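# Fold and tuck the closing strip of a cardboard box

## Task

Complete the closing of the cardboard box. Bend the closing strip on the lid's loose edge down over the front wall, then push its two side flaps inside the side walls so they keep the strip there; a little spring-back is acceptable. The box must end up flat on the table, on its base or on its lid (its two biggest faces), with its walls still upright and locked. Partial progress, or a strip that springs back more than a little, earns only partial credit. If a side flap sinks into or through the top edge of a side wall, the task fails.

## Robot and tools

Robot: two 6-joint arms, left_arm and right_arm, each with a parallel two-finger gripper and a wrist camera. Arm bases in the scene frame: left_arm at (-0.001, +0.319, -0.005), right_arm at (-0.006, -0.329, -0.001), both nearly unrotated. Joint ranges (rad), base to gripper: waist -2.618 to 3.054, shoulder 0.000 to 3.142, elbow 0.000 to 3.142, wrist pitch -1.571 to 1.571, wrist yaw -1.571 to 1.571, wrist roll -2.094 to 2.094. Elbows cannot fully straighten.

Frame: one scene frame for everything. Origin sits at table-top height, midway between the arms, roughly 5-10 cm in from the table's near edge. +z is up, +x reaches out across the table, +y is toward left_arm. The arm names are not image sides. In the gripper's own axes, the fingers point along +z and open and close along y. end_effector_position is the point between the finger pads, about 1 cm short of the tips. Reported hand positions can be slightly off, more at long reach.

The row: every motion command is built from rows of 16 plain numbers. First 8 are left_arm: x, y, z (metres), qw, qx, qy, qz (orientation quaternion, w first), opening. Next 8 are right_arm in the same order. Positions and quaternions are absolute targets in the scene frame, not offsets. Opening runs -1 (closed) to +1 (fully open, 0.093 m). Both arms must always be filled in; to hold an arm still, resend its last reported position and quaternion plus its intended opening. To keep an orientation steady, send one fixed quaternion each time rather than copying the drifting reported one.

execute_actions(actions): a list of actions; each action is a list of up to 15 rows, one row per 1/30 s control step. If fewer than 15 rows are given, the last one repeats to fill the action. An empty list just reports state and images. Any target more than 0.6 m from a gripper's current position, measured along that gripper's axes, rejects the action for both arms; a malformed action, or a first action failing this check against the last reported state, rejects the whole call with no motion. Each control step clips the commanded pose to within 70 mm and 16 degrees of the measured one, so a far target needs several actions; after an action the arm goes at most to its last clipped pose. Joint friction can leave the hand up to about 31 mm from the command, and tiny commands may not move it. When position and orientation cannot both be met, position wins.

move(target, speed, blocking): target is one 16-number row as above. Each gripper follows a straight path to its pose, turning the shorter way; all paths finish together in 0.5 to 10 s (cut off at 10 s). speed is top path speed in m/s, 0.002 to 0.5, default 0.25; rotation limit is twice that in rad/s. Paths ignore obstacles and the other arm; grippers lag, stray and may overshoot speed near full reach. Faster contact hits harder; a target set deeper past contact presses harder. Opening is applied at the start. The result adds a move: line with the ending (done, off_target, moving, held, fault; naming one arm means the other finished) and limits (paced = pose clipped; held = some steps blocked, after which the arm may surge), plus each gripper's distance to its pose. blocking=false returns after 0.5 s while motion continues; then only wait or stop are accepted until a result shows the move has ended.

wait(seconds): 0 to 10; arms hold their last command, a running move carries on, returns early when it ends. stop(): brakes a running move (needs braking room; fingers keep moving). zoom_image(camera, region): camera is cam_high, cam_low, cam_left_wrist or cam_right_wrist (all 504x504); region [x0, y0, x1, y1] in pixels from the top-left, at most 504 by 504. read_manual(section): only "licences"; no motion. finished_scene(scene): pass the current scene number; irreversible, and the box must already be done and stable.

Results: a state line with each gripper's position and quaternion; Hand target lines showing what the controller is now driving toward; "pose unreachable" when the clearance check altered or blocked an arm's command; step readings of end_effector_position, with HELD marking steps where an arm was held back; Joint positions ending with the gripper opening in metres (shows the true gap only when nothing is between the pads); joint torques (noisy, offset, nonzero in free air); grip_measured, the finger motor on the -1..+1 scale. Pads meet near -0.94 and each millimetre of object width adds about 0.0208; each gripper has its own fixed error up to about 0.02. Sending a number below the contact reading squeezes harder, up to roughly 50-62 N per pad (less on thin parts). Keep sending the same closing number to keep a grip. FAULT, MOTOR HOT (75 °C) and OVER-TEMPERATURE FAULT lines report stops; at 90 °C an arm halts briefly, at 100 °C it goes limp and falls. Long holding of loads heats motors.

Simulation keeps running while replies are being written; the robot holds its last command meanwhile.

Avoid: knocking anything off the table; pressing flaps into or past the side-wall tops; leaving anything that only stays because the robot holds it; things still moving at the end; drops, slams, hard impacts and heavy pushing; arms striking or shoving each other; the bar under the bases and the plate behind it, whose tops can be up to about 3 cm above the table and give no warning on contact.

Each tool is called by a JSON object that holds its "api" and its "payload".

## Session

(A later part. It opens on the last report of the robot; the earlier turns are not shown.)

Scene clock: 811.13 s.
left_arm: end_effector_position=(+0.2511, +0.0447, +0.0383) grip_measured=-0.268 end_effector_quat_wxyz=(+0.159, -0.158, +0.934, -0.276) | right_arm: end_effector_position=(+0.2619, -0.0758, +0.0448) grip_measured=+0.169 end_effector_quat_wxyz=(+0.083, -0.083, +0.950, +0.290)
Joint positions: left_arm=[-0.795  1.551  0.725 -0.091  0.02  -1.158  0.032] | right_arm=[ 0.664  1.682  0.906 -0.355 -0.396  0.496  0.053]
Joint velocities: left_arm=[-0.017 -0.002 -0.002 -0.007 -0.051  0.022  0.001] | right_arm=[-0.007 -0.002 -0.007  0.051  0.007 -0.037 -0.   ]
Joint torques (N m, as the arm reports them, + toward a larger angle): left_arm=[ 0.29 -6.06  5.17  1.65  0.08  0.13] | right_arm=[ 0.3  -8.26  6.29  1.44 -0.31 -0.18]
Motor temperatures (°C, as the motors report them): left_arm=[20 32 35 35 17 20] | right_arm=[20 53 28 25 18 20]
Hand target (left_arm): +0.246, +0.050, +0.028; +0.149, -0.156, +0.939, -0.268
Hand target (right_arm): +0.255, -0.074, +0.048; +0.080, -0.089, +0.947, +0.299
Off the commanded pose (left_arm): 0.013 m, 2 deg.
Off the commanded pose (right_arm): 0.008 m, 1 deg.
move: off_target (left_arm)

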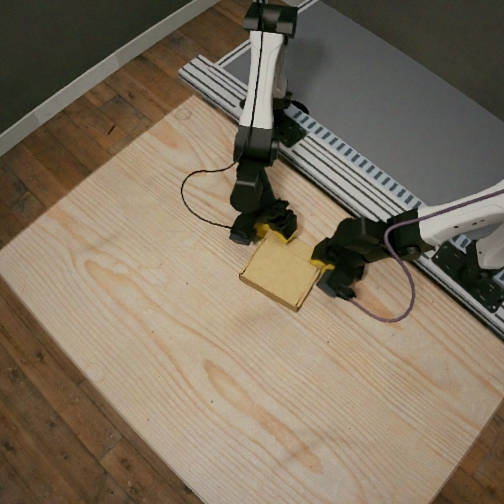

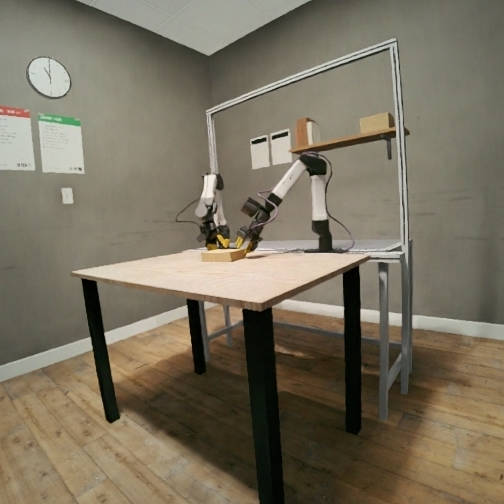

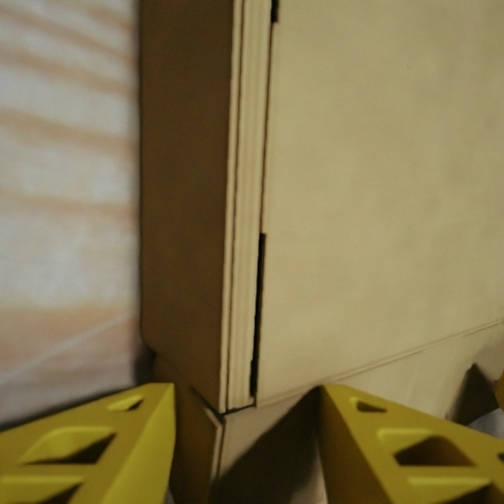

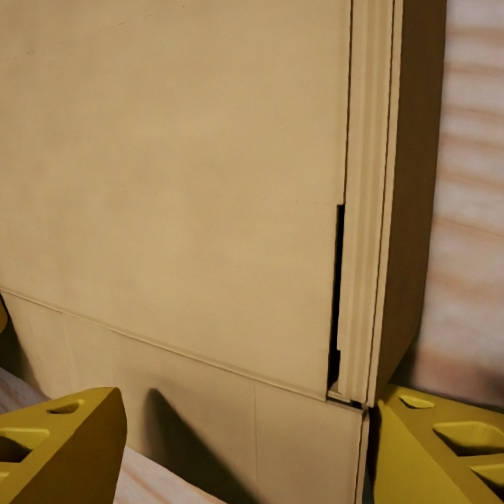

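{"api": "move", "payload": {"target": [0.246,0.050,0.028,0.1487,-0.1565,0.9387,-0.2685,-0.27,0.255,-0.0737,0.048,0.080,-0.0885,0.946,0.299,0.26], "speed": 0.02}}

{"api": "zoom_image", "payload": {"camera": "cam_right_wrist", "region": [280, 320, 480, 504]}}

{"api": "zoom_image", "payload": {"camera": "cam_low", "region": [190, 220, 280, 275]}}

Scene clock: 817.67 s.
left_arm: end_effector_position=(+0.2511, +0.0447, +0.0383) grip_measured=-0.268 end_effector_quat_wxyz=(+0.159, -0.158, +0.934, -0.276) | right_arm: end_effector_position=(+0.2617, -0.0755, +0.0450) grip_measured=+0.258 end_effector_quat_wxyz=(+0.083, -0.083, +0.950, +0.290)
Joint positions: left_arm=[-0.795  1.551  0.725 -0.091  0.02  -1.158  0.032] | right_arm=[ 0.664  1.682  0.906 -0.355 -0.398  0.496  0.058]
Joint velocities: left_arm=[-0.017  0.002  0.012 -0.081 -0.037  0.022  0.   ] | right_arm=[-0.012  0.017 -0.007 -0.051 -0.066  0.007  0.   ]
Joint torques (N m, as the arm reports them, + toward a larger angle): left_arm=[ 0.33 -6.02  5.18  1.62  0.11  0.16] | right_arm=[ 0.28 -8.25  6.26  1.45 -0.29 -0.17]
Motor temperatures (°C, as the motors report them): left_arm=[20 32 35 35 17 20] | right_arm=[20 53 28 25 18 20]
Hand target (left_arm): +0.246, +0.050, +0.028; +0.149, -0.156, +0.939, -0.268
Hand target (right_arm): +0.255, -0.074, +0.048; +0.080, -0.089, +0.947, +0.299
Off the commanded pose (left_arm): 0.013 m, 2 deg.
Off the commanded pose (right_arm): 0.008 m, 1 deg.
move: off_target (left_arm)

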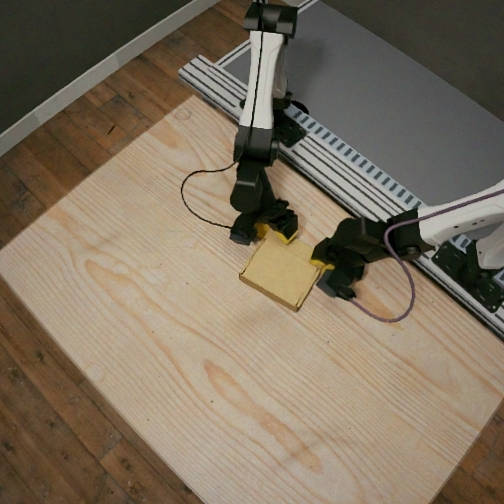

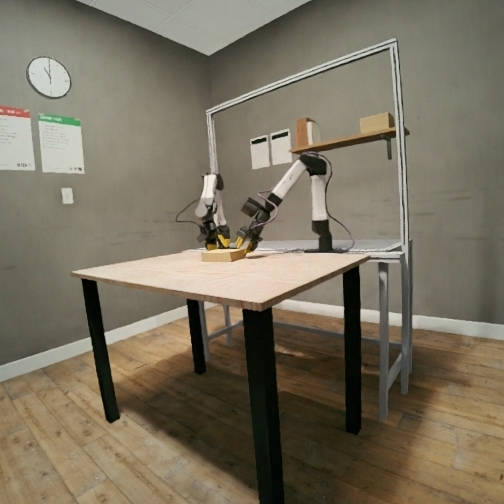

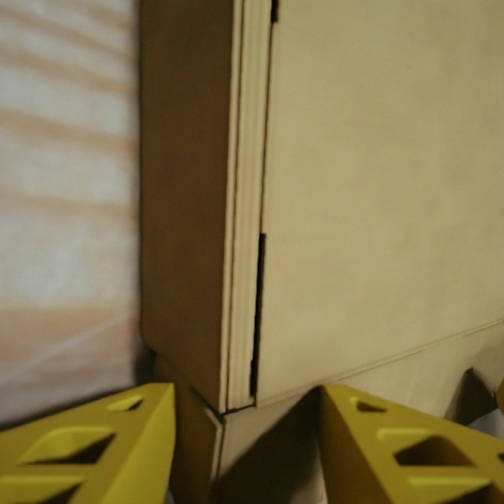

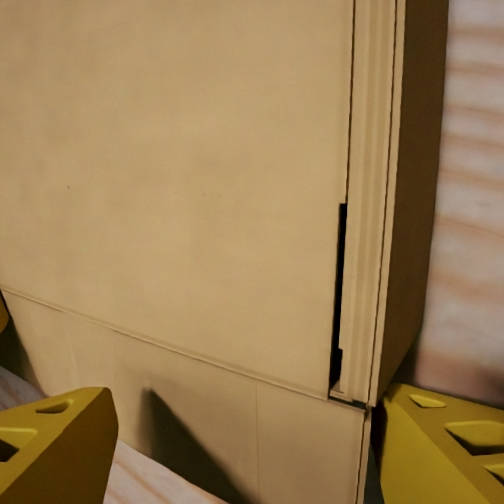

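Region (280, 320, 480, 504) of cam_right_wrist's 504x504 image, scaled by 2.520, with more detail than that image has; it fills the top 464 rows of this view, and the rest is white.

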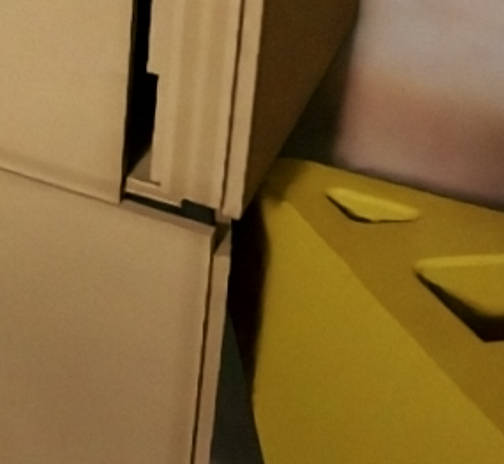

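Region (190, 220, 280, 275) of cam_low's 504x504 image, scaled by 5.600, with more detail than that image has.

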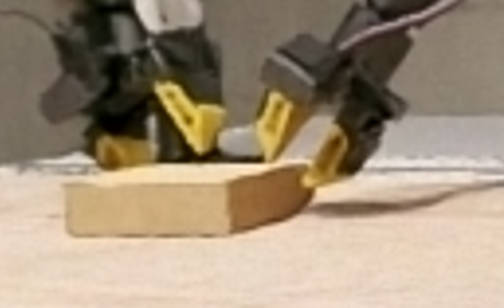

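{"api": "move", "payload": {"target": [0.246,0.050,0.028,0.1487,-0.1565,0.9387,-0.2685,-0.27,0.255,-0.0737,0.048,0.080,-0.0885,0.946,0.299,0.45], "speed": 0.03}}

{"api": "zoom_image", "payload": {"camera": "cam_right_wrist", "region": [280, 320, 480, 504]}}

Scene clock: 828.27 s.
left_arm: end_effector_position=(+0.2511, +0.0447, +0.0383) grip_measured=-0.268 end_effector_quat_wxyz=(+0.159, -0.158, +0.934, -0.276) | right_arm: end_effector_position=(+0.2609, -0.0747, +0.0455) grip_measured=+0.449 end_effector_quat_wxyz=(+0.081, -0.084, +0.949, +0.293)
Joint positions: left_arm=[-0.795  1.551  0.725 -0.091  0.02  -1.158  0.032] | right_arm=[ 0.664  1.682  0.906 -0.355 -0.406  0.496  0.067]
Joint velocities: left_arm=[ 0.002  0.007 -0.007  0.066  0.066  0.081 -0.001] | right_arm=[-0.007  0.007 -0.012 -0.037 -0.022  0.022  0.   ]
Joint torques (N m, as the arm reports them, + toward a larger angle): left_arm=[ 0.25 -6.06  5.21  1.65  0.12  0.16] | right_arm=[ 0.26 -8.24  6.3   1.44 -0.18 -0.16]
Motor temperatures (°C, as the motors report them): left_arm=[20 32 35 35 17 20] | right_arm=[20 53 28 25 18 20]
Hand target (left_arm): +0.246, +0.050, +0.028; +0.149, -0.156, +0.939, -0.268
Hand target (right_arm): +0.255, -0.074, +0.048; +0.080, -0.089, +0.947, +0.299
Off the commanded pose (left_arm): 0.013 m, 2 deg.
Off the commanded pose (right_arm): 0.006 m, 1 deg.
move: off_target (left_arm)

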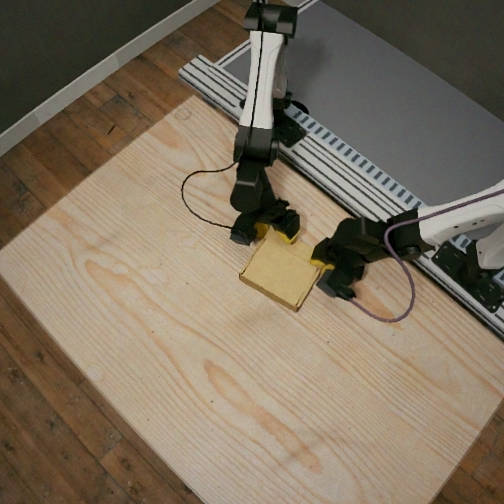

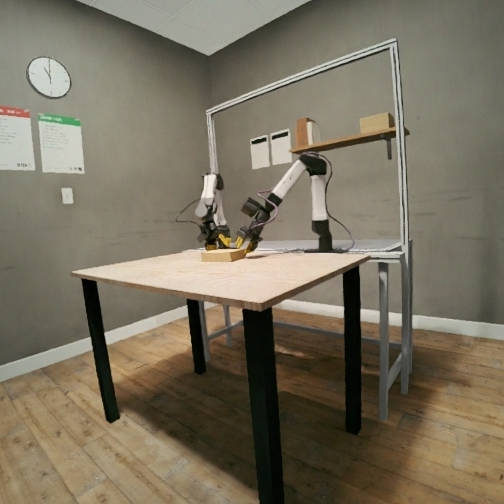

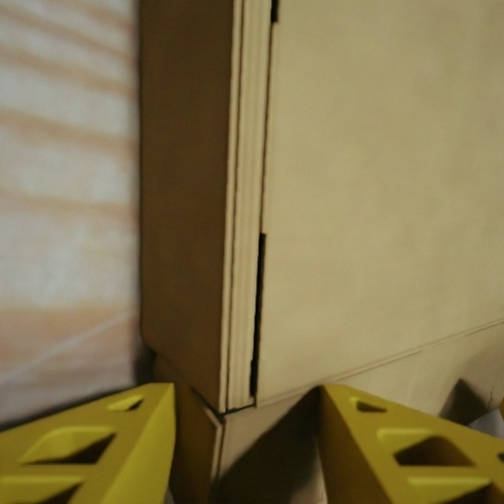

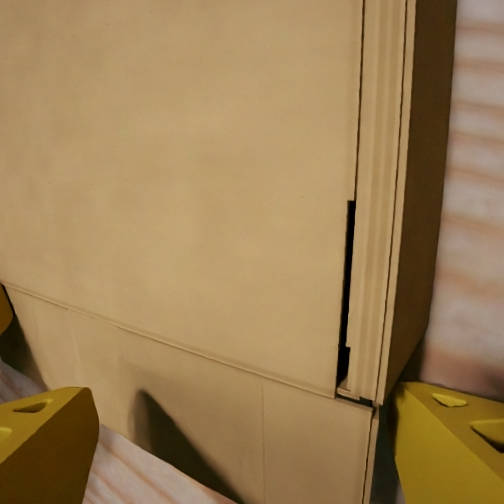

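Region (280, 320, 480, 504) of cam_right_wrist's 504x504 image, scaled by 2.520, with more detail than that image has; it fills the top 464 rows of this view, and the rest is white.

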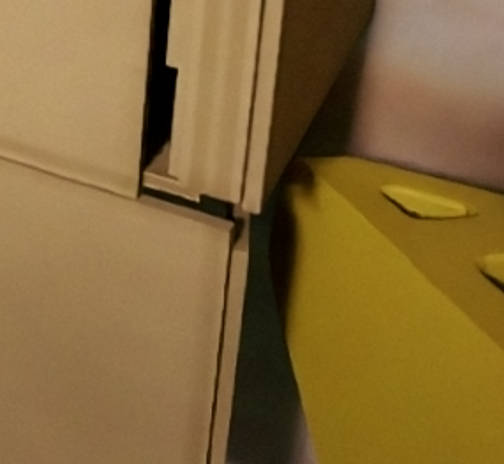

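{"api": "move", "payload": {"target": [0.247,0.049,0.033,0.1487,-0.1565,0.9387,-0.2685,-0.27,0.255,-0.0737,0.048,0.080,-0.0885,0.946,0.299,0.36], "speed": 0.005}}

{"api": "zoom_image", "payload": {"camera": "cam_right_wrist", "region": [280, 320, 480, 504]}}

{"api": "zoom_image", "payload": {"camera": "cam_left_wrist", "region": [80, 280, 330, 504]}}

Scene clock: 844.43 s.
left_arm: end_effector_position=(+0.2511, +0.0447, +0.0383) grip_measured=-0.268 end_effector_quat_wxyz=(+0.159, -0.158, +0.934, -0.276) | right_arm: end_effector_position=(+0.2607, -0.0746, +0.0455) grip_measured=+0.362 end_effector_quat_wxyz=(+0.080, -0.084, +0.949, +0.294)
Joint positions: left_arm=[-0.795  1.551  0.725 -0.091  0.02  -1.158  0.032] | right_arm=[ 0.664  1.682  0.906 -0.355 -0.407  0.496  0.063]
Joint velocities: left_arm=[-0.007 -0.002 -0.012  0.007  0.037  0.007  0.   ] | right_arm=[ 0.002 -0.002 -0.007 -0.051  0.022  0.022 -0.   ]
Joint torques (N m, as the arm reports them, + toward a larger angle): left_arm=[ 0.28 -6.6   6.54  1.44  0.11  0.18] | right_arm=[ 0.27 -8.22  6.26  1.44 -0.21 -0.17]
Motor temperatures (°C, as the motors report them): left_arm=[20 32 34 35 17 20] | right_arm=[20 53 28 25 18 20]
Hand target (left_arm): +0.247, +0.049, +0.033; +0.149, -0.156, +0.939, -0.269
Hand target (right_arm): +0.255, -0.074, +0.048; +0.080, -0.089, +0.947, +0.299
Off the commanded pose (left_arm): 0.008 m, 2 deg.
Off the commanded pose (right_arm): 0.006 m, 1 deg.
move: done

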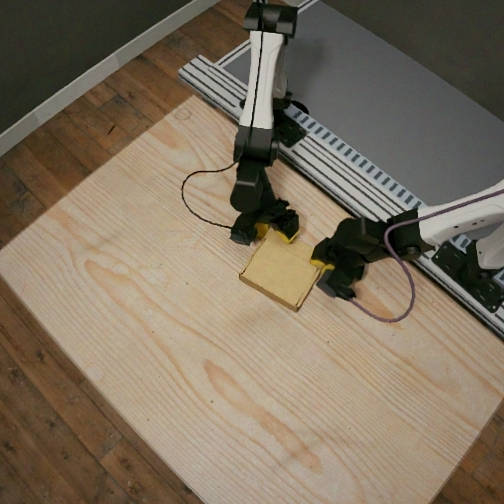

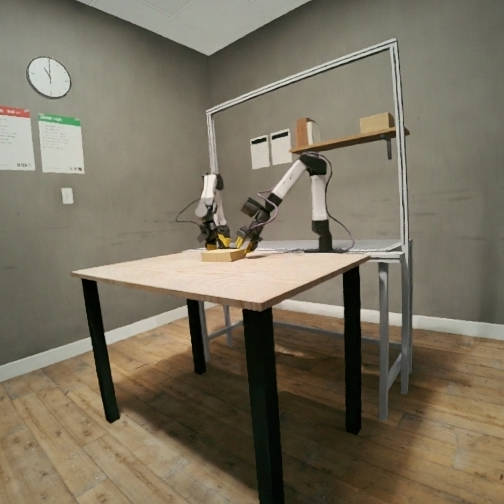

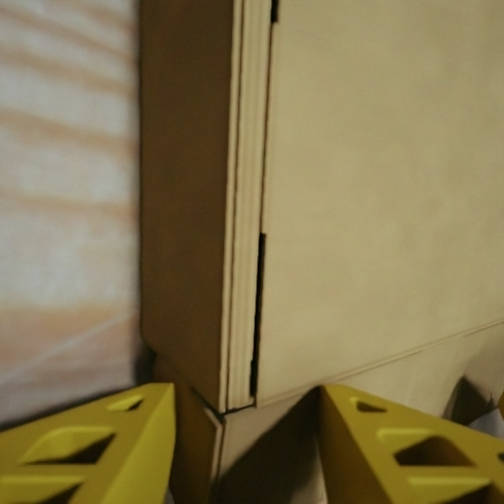

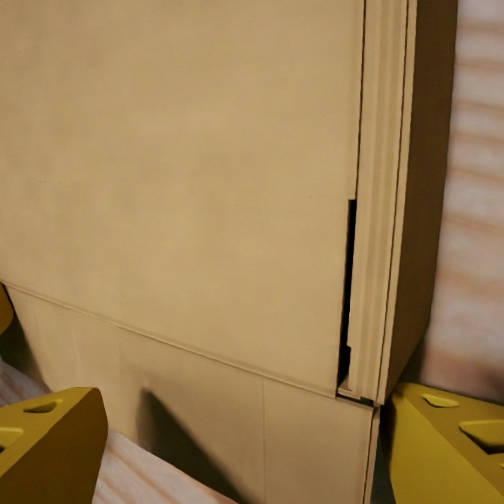

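Region (280, 320, 480, 504) of cam_right_wrist's 504x504 image, scaled by 2.520, with more detail than that image has; it fills the top 464 rows of this view, and the rest is white.

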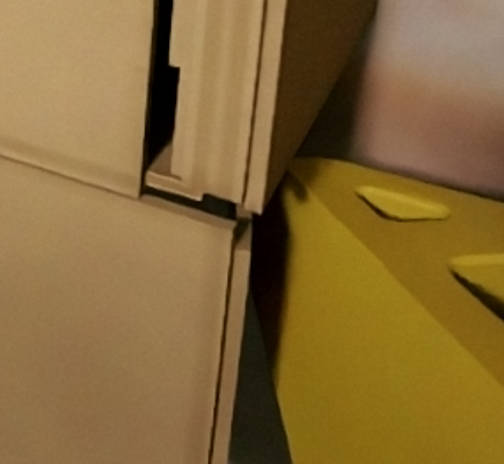

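Region (80, 280, 330, 504) of cam_left_wrist's 504x504 image, scaled by 2.016, with more detail than that image has; it fills the top 452 rows of this view, and the rest is white.

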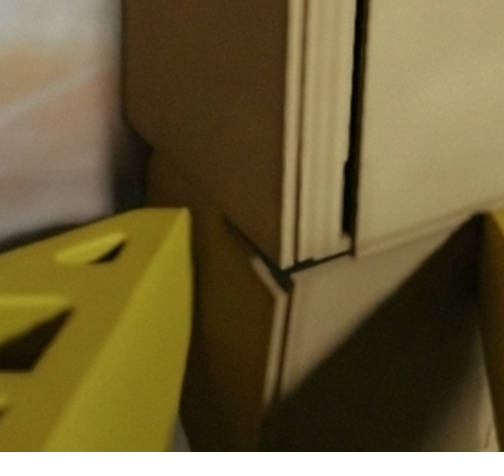

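{"api": "move", "payload": {"target": [0.247,0.049,0.033,0.1487,-0.1565,0.9387,-0.2685,-0.23,0.255,-0.0737,0.048,0.080,-0.0885,0.946,0.299,0.36], "speed": 0.02}}

{"api": "zoom_image", "payload": {"camera": "cam_right_wrist", "region": [280, 320, 480, 504]}}

{"api": "zoom_image", "payload": {"camera": "cam_left_wrist", "region": [80, 280, 330, 504]}}

Scene clock: 855.17 s.
left_arm: end_effector_position=(+0.2510, +0.0446, +0.0383) grip_measured=-0.232 end_effector_quat_wxyz=(+0.159, -0.158, +0.934, -0.277) | right_arm: end_effector_position=(+0.2607, -0.0746, +0.0455) grip_measured=+0.362 end_effector_quat_wxyz=(+0.080, -0.084, +0.949, +0.294)
Joint positions: left_arm=[-0.795  1.551  0.725 -0.091  0.02  -1.158  0.034] | right_arm=[ 0.664  1.682  0.906 -0.355 -0.407  0.496  0.063]
Joint velocities: left_arm=[ 0.002 -0.007 -0.022 -0.037 -0.066  0.037 -0.001] | right_arm=[-0.002 -0.002  0.002 -0.022  0.022 -0.007 -0.   ]
Joint torques (N m, as the arm reports them, + toward a larger angle): left_arm=[ 0.27 -6.67  6.53  1.43  0.09  0.16] | right_arm=[ 0.29 -8.24  6.26  1.44 -0.21 -0.17]
Motor temperatures (°C, as the motors report them): left_arm=[20 32 35 34 17 20] | right_arm=[20 53 28 25 18 20]
Hand target (left_arm): +0.247, +0.049, +0.033; +0.149, -0.156, +0.939, -0.269
Hand target (right_arm): +0.255, -0.074, +0.048; +0.080, -0.089, +0.947, +0.299
Off the commanded pose (left_arm): 0.008 m, 2 deg.
Off the commanded pose (right_arm): 0.006 m, 1 deg.
move: done

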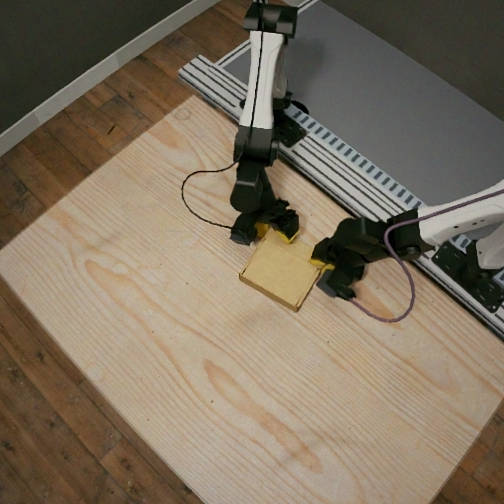

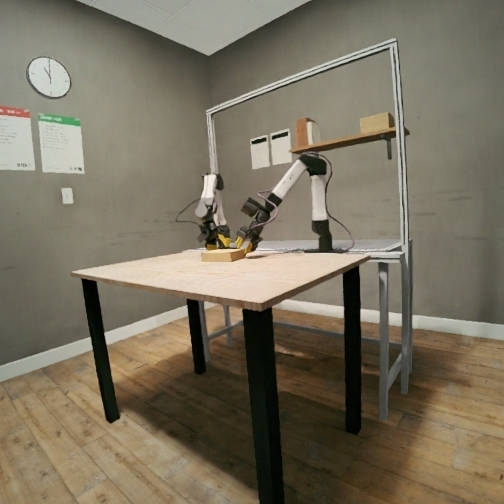

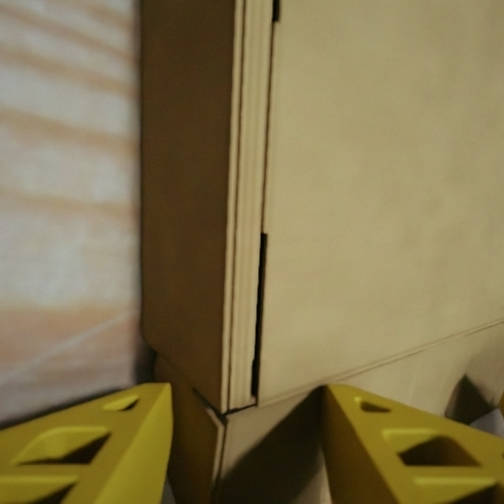

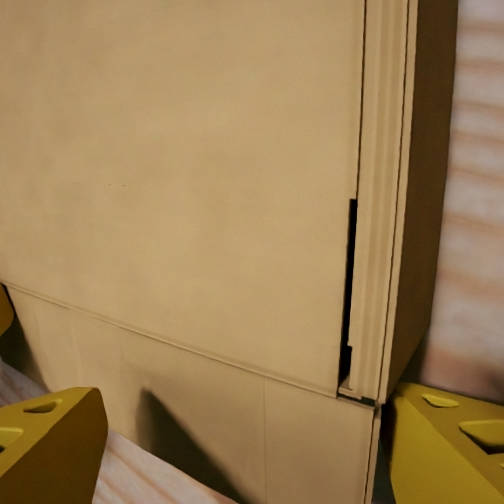

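Region (280, 320, 480, 504) of cam_right_wrist's 504x504 image, scaled by 2.520, with more detail than that image has; it fills the top 464 rows of this view, and the rest is white.

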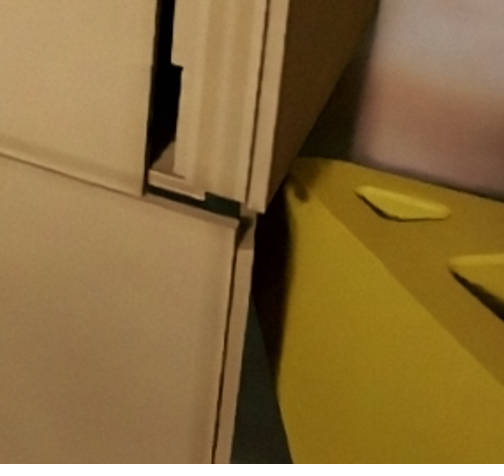

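Region (80, 280, 330, 504) of cam_left_wrist's 504x504 image, scaled by 2.016, with more detail than that image has; it fills the top 452 rows of this view, and the rest is white.

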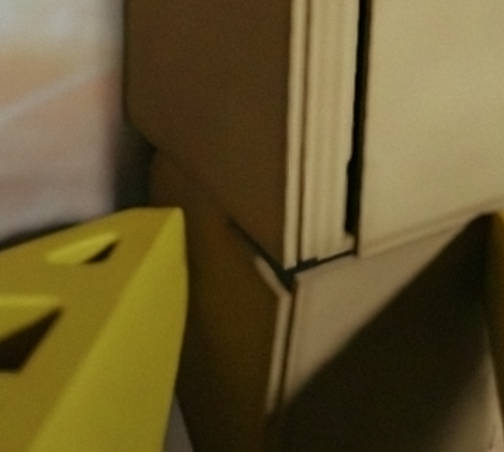

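{"api": "move", "payload": {"target": [0.247,0.049,0.033,0.1487,-0.1565,0.9387,-0.2685,-0.16,0.255,-0.0737,0.048,0.080,-0.0885,0.946,0.299,0.38], "speed": 0.02}}

{"api": "zoom_image", "payload": {"camera": "cam_right_wrist", "region": [280, 320, 480, 504]}}

{"api": "zoom_image", "payload": {"camera": "cam_left_wrist", "region": [80, 280, 330, 504]}}

Scene clock: 862.30 s.
left_arm: end_effector_position=(+0.2508, +0.0448, +0.0381) grip_measured=-0.162 end_effector_quat_wxyz=(+0.158, -0.158, +0.935, -0.276) | right_arm: end_effector_position=(+0.2607, -0.0746, +0.0455) grip_measured=+0.379 end_effector_quat_wxyz=(+0.080, -0.084, +0.949, +0.294)
Joint positions: left_arm=[-0.795  1.551  0.725 -0.093  0.02  -1.158  0.037] | right_arm=[ 0.664  1.682  0.906 -0.355 -0.407  0.496  0.063]
Joint velocities: left_arm=[ 0.012  0.007 -0.007  0.007  0.037  0.007 -0.   ] | right_arm=[-0.007 -0.002 -0.017  0.007  0.022  0.051 -0.   ]
Joint torques (N m, as the arm reports them, + toward a larger angle): left_arm=[ 0.29 -6.65  6.58  1.43  0.1   0.16] | right_arm=[ 0.26 -8.26  6.3   1.44 -0.22 -0.17]
Motor temperatures (°C, as the motors report them): left_arm=[20 32 35 34 17 20] | right_arm=[20 53 28 25 18 20]
Hand target (left_arm): +0.247, +0.049, +0.033; +0.149, -0.156, +0.939, -0.269
Hand target (right_arm): +0.255, -0.074, +0.048; +0.080, -0.089, +0.947, +0.299
Off the commanded pose (left_arm): 0.008 m, 2 deg.
Off the commanded pose (right_arm): 0.006 m, 1 deg.
move: done

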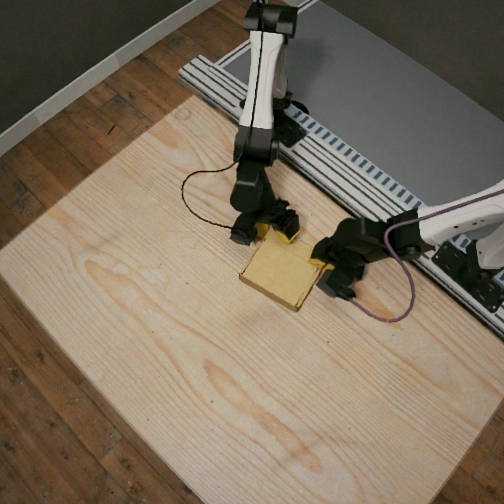

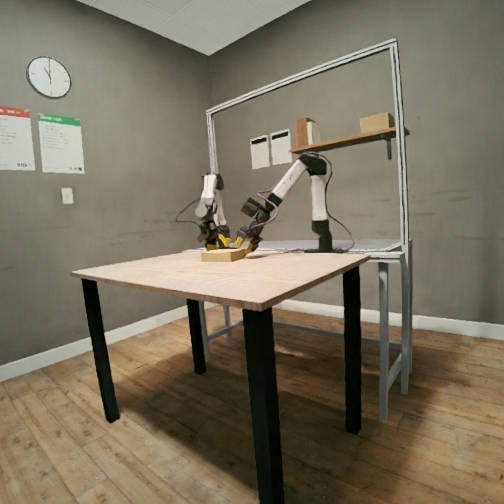

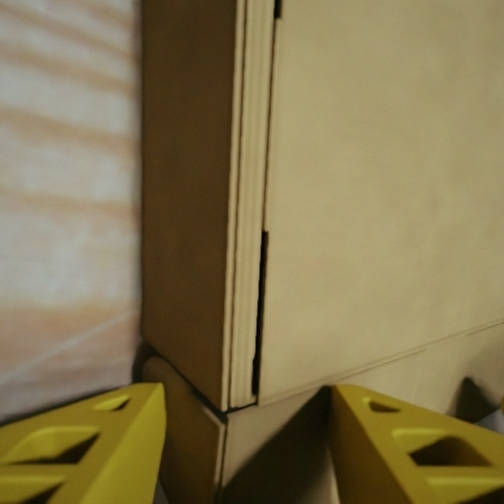

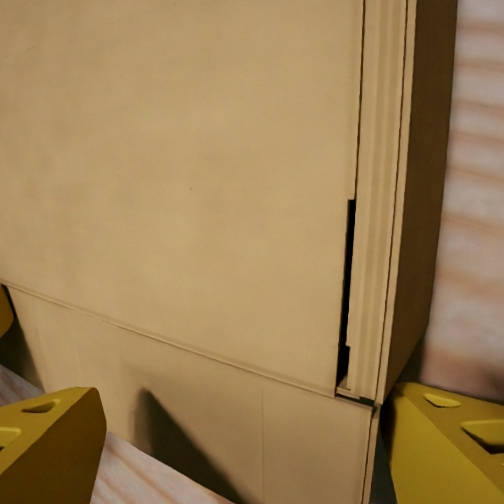

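Region (280, 320, 480, 504) of cam_right_wrist's 504x504 image, scaled by 2.520, with more detail than that image has; it fills the top 464 rows of this view, and the rest is white.

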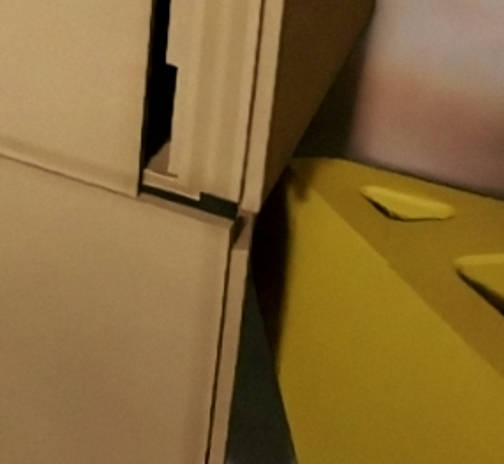

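Region (80, 280, 330, 504) of cam_left_wrist's 504x504 image, scaled by 2.016, with more detail than that image has; it fills the top 452 rows of this view, and the rest is white.

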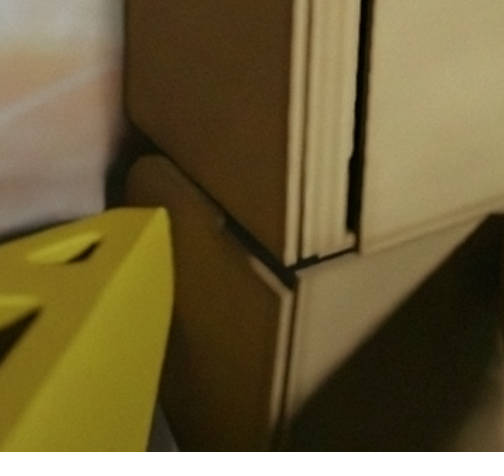

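{"api": "move", "payload": {"target": [0.248,0.048,0.039,0.1487,-0.1565,0.9387,-0.2685,-0.16,0.255,-0.0737,0.048,0.080,-0.0885,0.946,0.299,0.36], "speed": 0.006}}

{"api": "zoom_image", "payload": {"camera": "cam_right_wrist", "region": [280, 320, 480, 504]}}

{"api": "zoom_image", "payload": {"camera": "cam_left_wrist", "region": [80, 280, 330, 504]}}

Scene clock: 879.80 s.
left_arm: end_effector_position=(+0.2500, +0.0454, +0.0374) grip_measured=-0.162 end_effector_quat_wxyz=(+0.157, -0.158, +0.935, -0.274) | right_arm: end_effector_position=(+0.2609, -0.0747, +0.0455) grip_measured=+0.362 end_effector_quat_wxyz=(+0.081, -0.084, +0.949, +0.293)
Joint positions: left_arm=[-0.795  1.551  0.725 -0.098  0.021 -1.158  0.037] | right_arm=[ 0.664  1.682  0.906 -0.355 -0.406  0.496  0.063]
Joint velocities: left_arm=[-0.007 -0.002  0.007  0.037  0.037 -0.007 -0.   ] | right_arm=[ 0.007  0.007 -0.007 -0.007 -0.022 -0.051 -0.   ]
Joint torques (N m, as the arm reports them, + toward a larger angle): left_arm=[ 0.32 -7.52  8.08  1.22  0.06  0.14] | right_arm=[ 0.28 -8.24  6.27  1.44 -0.21 -0.17]
Motor temperatures (°C, as the motors report them): left_arm=[20 33 35 33 17 20] | right_arm=[20 53 28 25 18 20]
Hand target (left_arm): +0.248, +0.048, +0.039; +0.149, -0.156, +0.939, -0.269
Hand target (right_arm): +0.255, -0.074, +0.048; +0.080, -0.089, +0.947, +0.299
Off the commanded pose (left_arm): 0.004 m, 1 deg.
Off the commanded pose (right_arm): 0.006 m, 1 deg.
move: done

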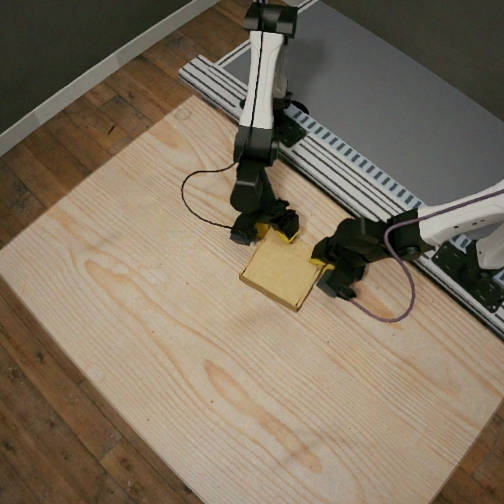

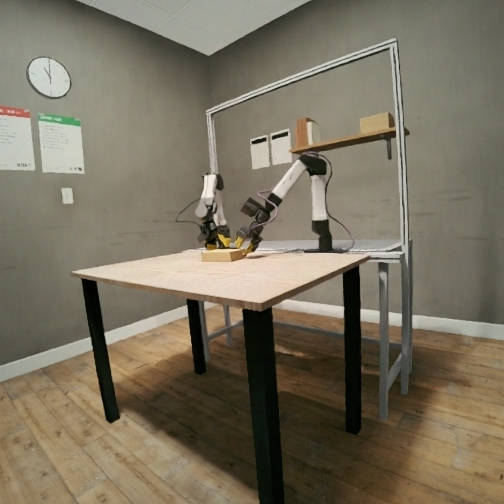

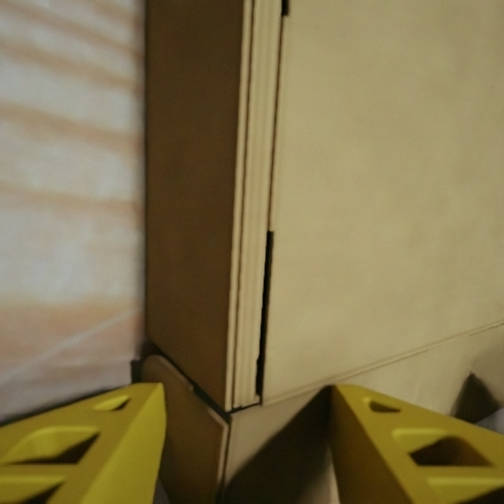

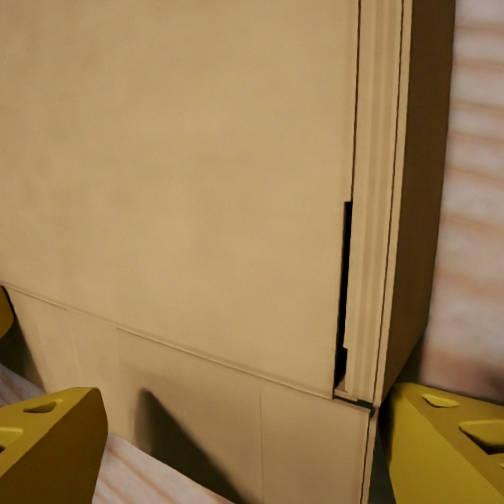

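Region (280, 320, 480, 504) of cam_right_wrist's 504x504 image, scaled by 2.520, with more detail than that image has; it fills the top 464 rows of this view, and the rest is white.

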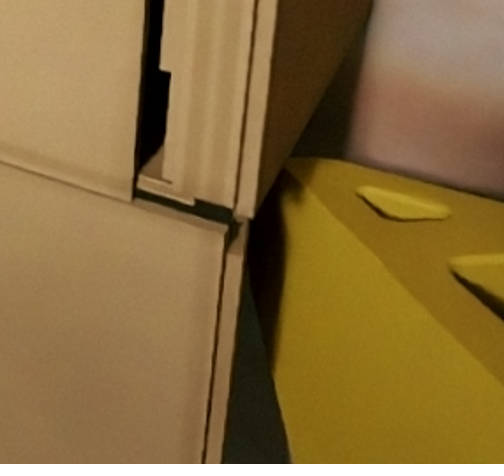

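Region (80, 280, 330, 504) of cam_left_wrist's 504x504 image, scaled by 2.016, with more detail than that image has; it fills the top 452 rows of this view, and the rest is white.

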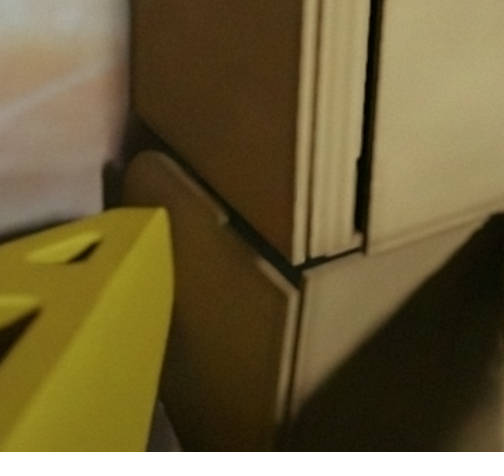

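{"api": "move", "payload": {"target": [0.249,0.047,0.044,0.1487,-0.1565,0.9387,-0.2685,-0.16,0.255,-0.0737,0.048,0.080,-0.0885,0.946,0.299,0.34], "speed": 0.006}}

{"api": "zoom_image", "payload": {"camera": "cam_right_wrist", "region": [280, 320, 480, 504]}}

{"api": "zoom_image", "payload": {"camera": "cam_left_wrist", "region": [80, 280, 330, 504]}}

Scene clock: 887.90 s.
left_arm: end_effector_position=(+0.2476, +0.0472, +0.0369) grip_measured=-0.162 end_effector_quat_wxyz=(+0.152, -0.158, +0.937, -0.271) | right_arm: end_effector_position=(+0.2609, -0.0749, +0.0453) grip_measured=+0.342 end_effector_quat_wxyz=(+0.081, -0.084, +0.949, +0.293)
Joint positions: left_arm=[-0.795  1.545  0.725 -0.115  0.025 -1.158  0.037] | right_arm=[ 0.664  1.682  0.906 -0.355 -0.405  0.496  0.062]
Joint velocities: left_arm=[-0.007  0.007  0.012  0.037  0.022 -0.022  0.   ] | right_arm=[ 0.002 -0.012  0.007  0.051 -0.022 -0.037 -0.001]
Joint torques (N m, as the arm reports them, + toward a larger angle): left_arm=[ 0.3  -7.56  9.46  1.15  0.05  0.15] | right_arm=[ 0.26 -8.26  6.26  1.44 -0.23 -0.17]
Motor temperatures (°C, as the motors report them): left_arm=[20 33 36 33 17 20] | right_arm=[20 53 28 25 18 20]
Hand target (left_arm): +0.249, +0.047, +0.044; +0.149, -0.156, +0.939, -0.269
Hand target (right_arm): +0.255, -0.074, +0.048; +0.080, -0.089, +0.947, +0.299
Off the commanded pose (left_arm): 0.007 m, 1 deg.
Off the commanded pose (right_arm): 0.007 m, 1 deg.
move: done

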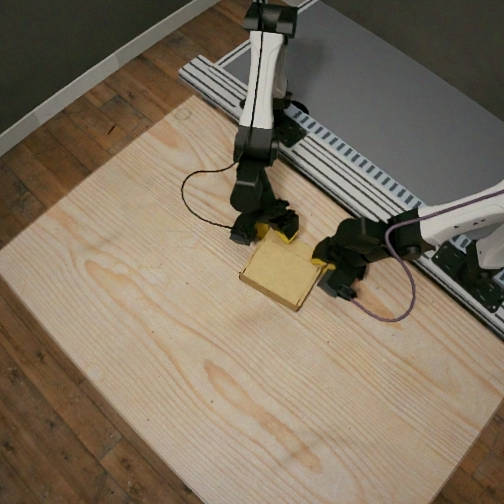

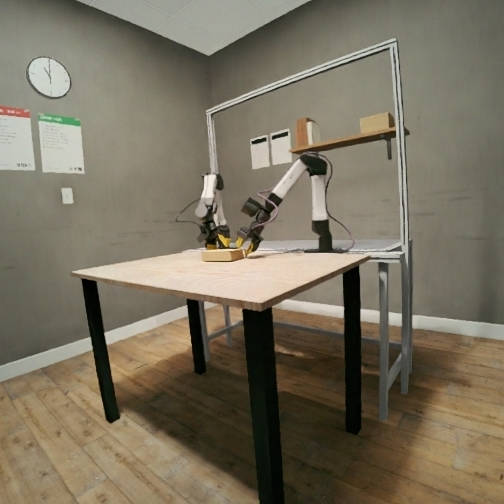

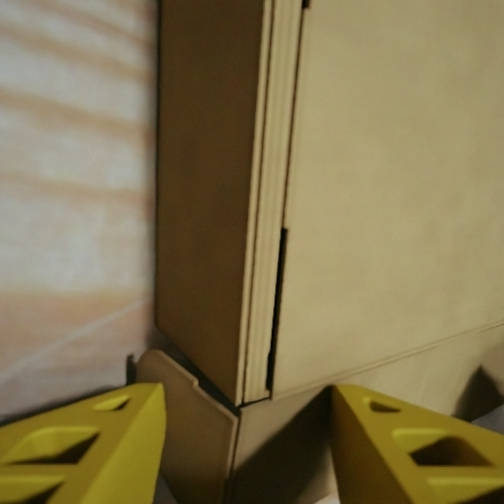

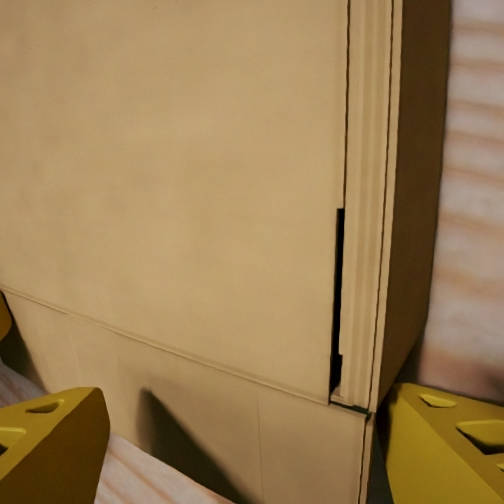

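Region (280, 320, 480, 504) of cam_right_wrist's 504x504 image, scaled by 2.520, with more detail than that image has; it fills the top 464 rows of this view, and the rest is white.

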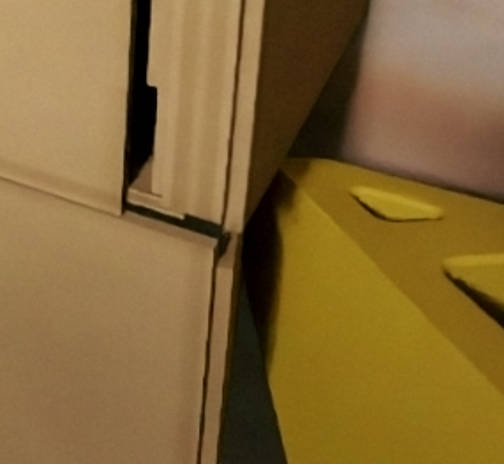

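Region (80, 280, 330, 504) of cam_left_wrist's 504x504 image, scaled by 2.016, with more detail than that image has; it fills the top 452 rows of this view, and the rest is white.

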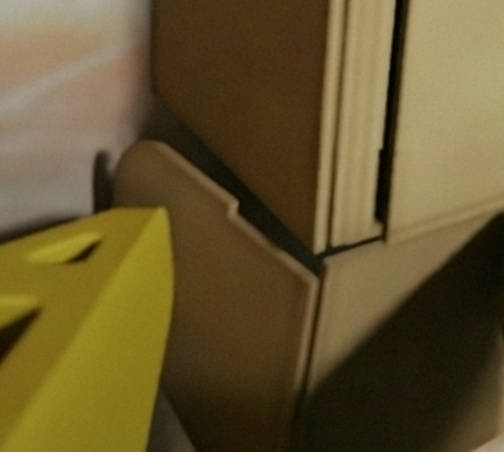

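{"api": "move", "payload": {"target": [0.2515,0.0445,0.049,0.1487,-0.1565,0.9387,-0.2685,-0.16,0.255,-0.0737,0.048,0.080,-0.0885,0.946,0.299,0.32], "speed": 0.01}}

{"api": "zoom_image", "payload": {"camera": "cam_right_wrist", "region": [280, 320, 480, 504]}}

{"api": "zoom_image", "payload": {"camera": "cam_left_wrist", "region": [80, 280, 330, 504]}}

Scene clock: 897.57 s.
left_arm: end_effector_position=(+0.2466, +0.0483, +0.0388) grip_measured=-0.162 end_effector_quat_wxyz=(+0.146, -0.159, +0.941, -0.261) | right_arm: end_effector_position=(+0.2610, -0.0751, +0.0452) grip_measured=+0.322 end_effector_quat_wxyz=(+0.081, -0.084, +0.949, +0.292)
Joint positions: left_arm=[-0.795  1.545  0.75  -0.165  0.025 -1.158  0.037] | right_arm=[ 0.664  1.682  0.906 -0.356 -0.403  0.496  0.061]
Joint velocities: left_arm=[-0.012  0.012  0.012  0.022  0.022 -0.007  0.002] | right_arm=[ 0.002  0.007 -0.012  0.037 -0.007 -0.037 -0.   ]
Joint torques (N m, as the arm reports them, + toward a larger angle): left_arm=[ 0.26 -7.42  9.68  1.39  0.02  0.14] | right_arm=[ 0.3  -8.24  6.27  1.44 -0.23 -0.17]
Motor temperatures (°C, as the motors report them): left_arm=[20 33 37 32 17 20] | right_arm=[20 53 28 25 18 20]
Hand target (left_arm): +0.252, +0.045, +0.049; +0.149, -0.157, +0.939, -0.269
Hand target (right_arm): +0.255, -0.074, +0.048; +0.080, -0.089, +0.947, +0.299
Off the commanded pose (left_arm): 0.012 m, 1 deg.
Off the commanded pose (right_arm): 0.007 m, 1 deg.
move: off_target (left_arm)

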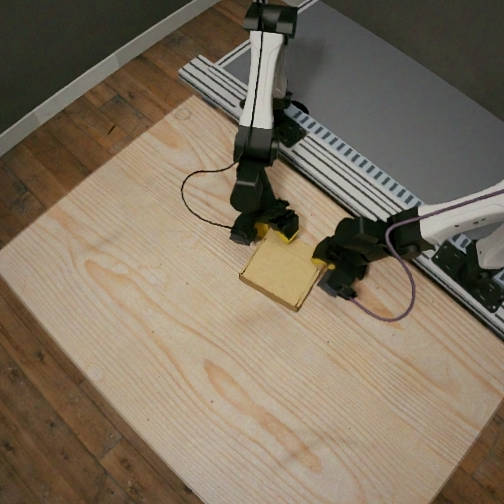

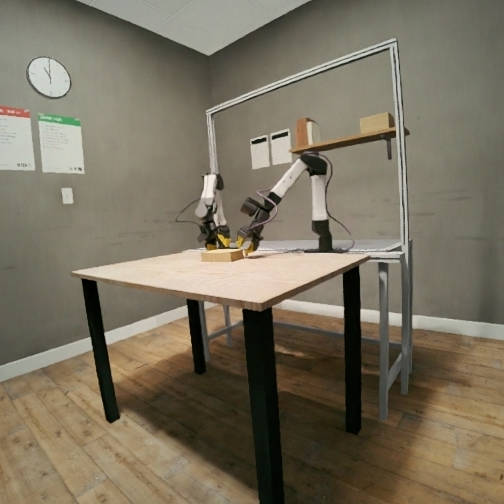

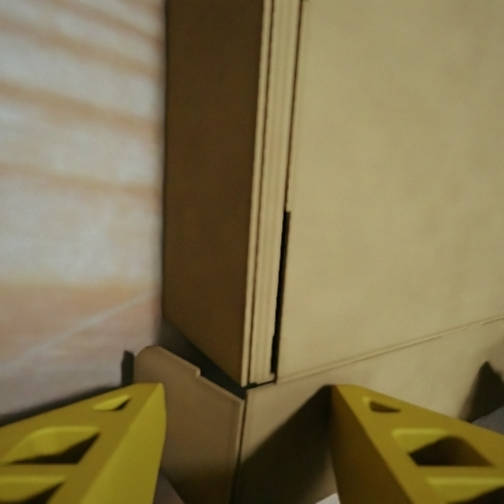

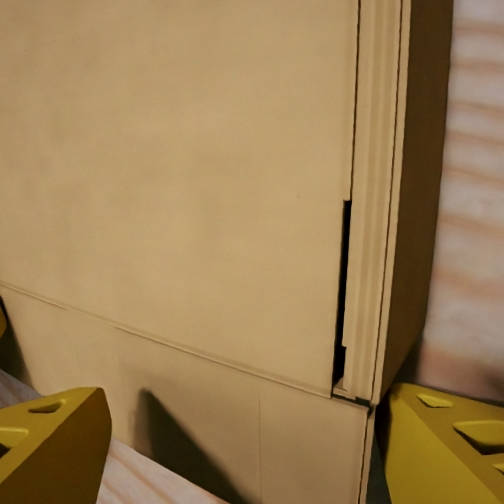

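Region (280, 320, 480, 504) of cam_right_wrist's 504x504 image, scaled by 2.520, with more detail than that image has; it fills the top 464 rows of this view, and the rest is white.

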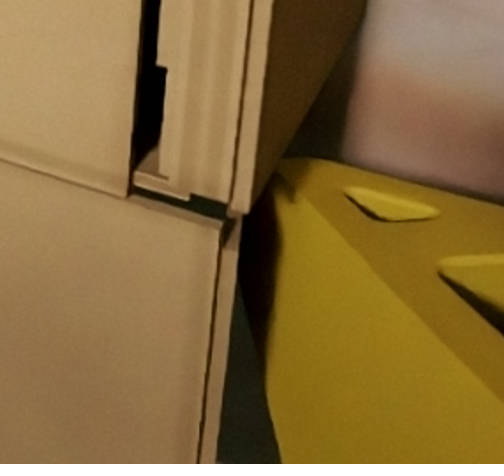

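Region (80, 280, 330, 504) of cam_left_wrist's 504x504 image, scaled by 2.016, with more detail than that image has; it fills the top 452 rows of this view, and the rest is white.

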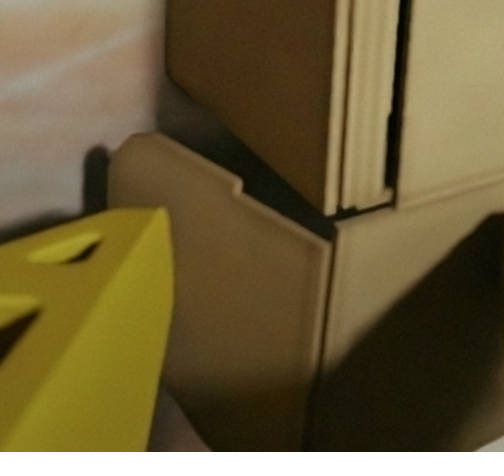

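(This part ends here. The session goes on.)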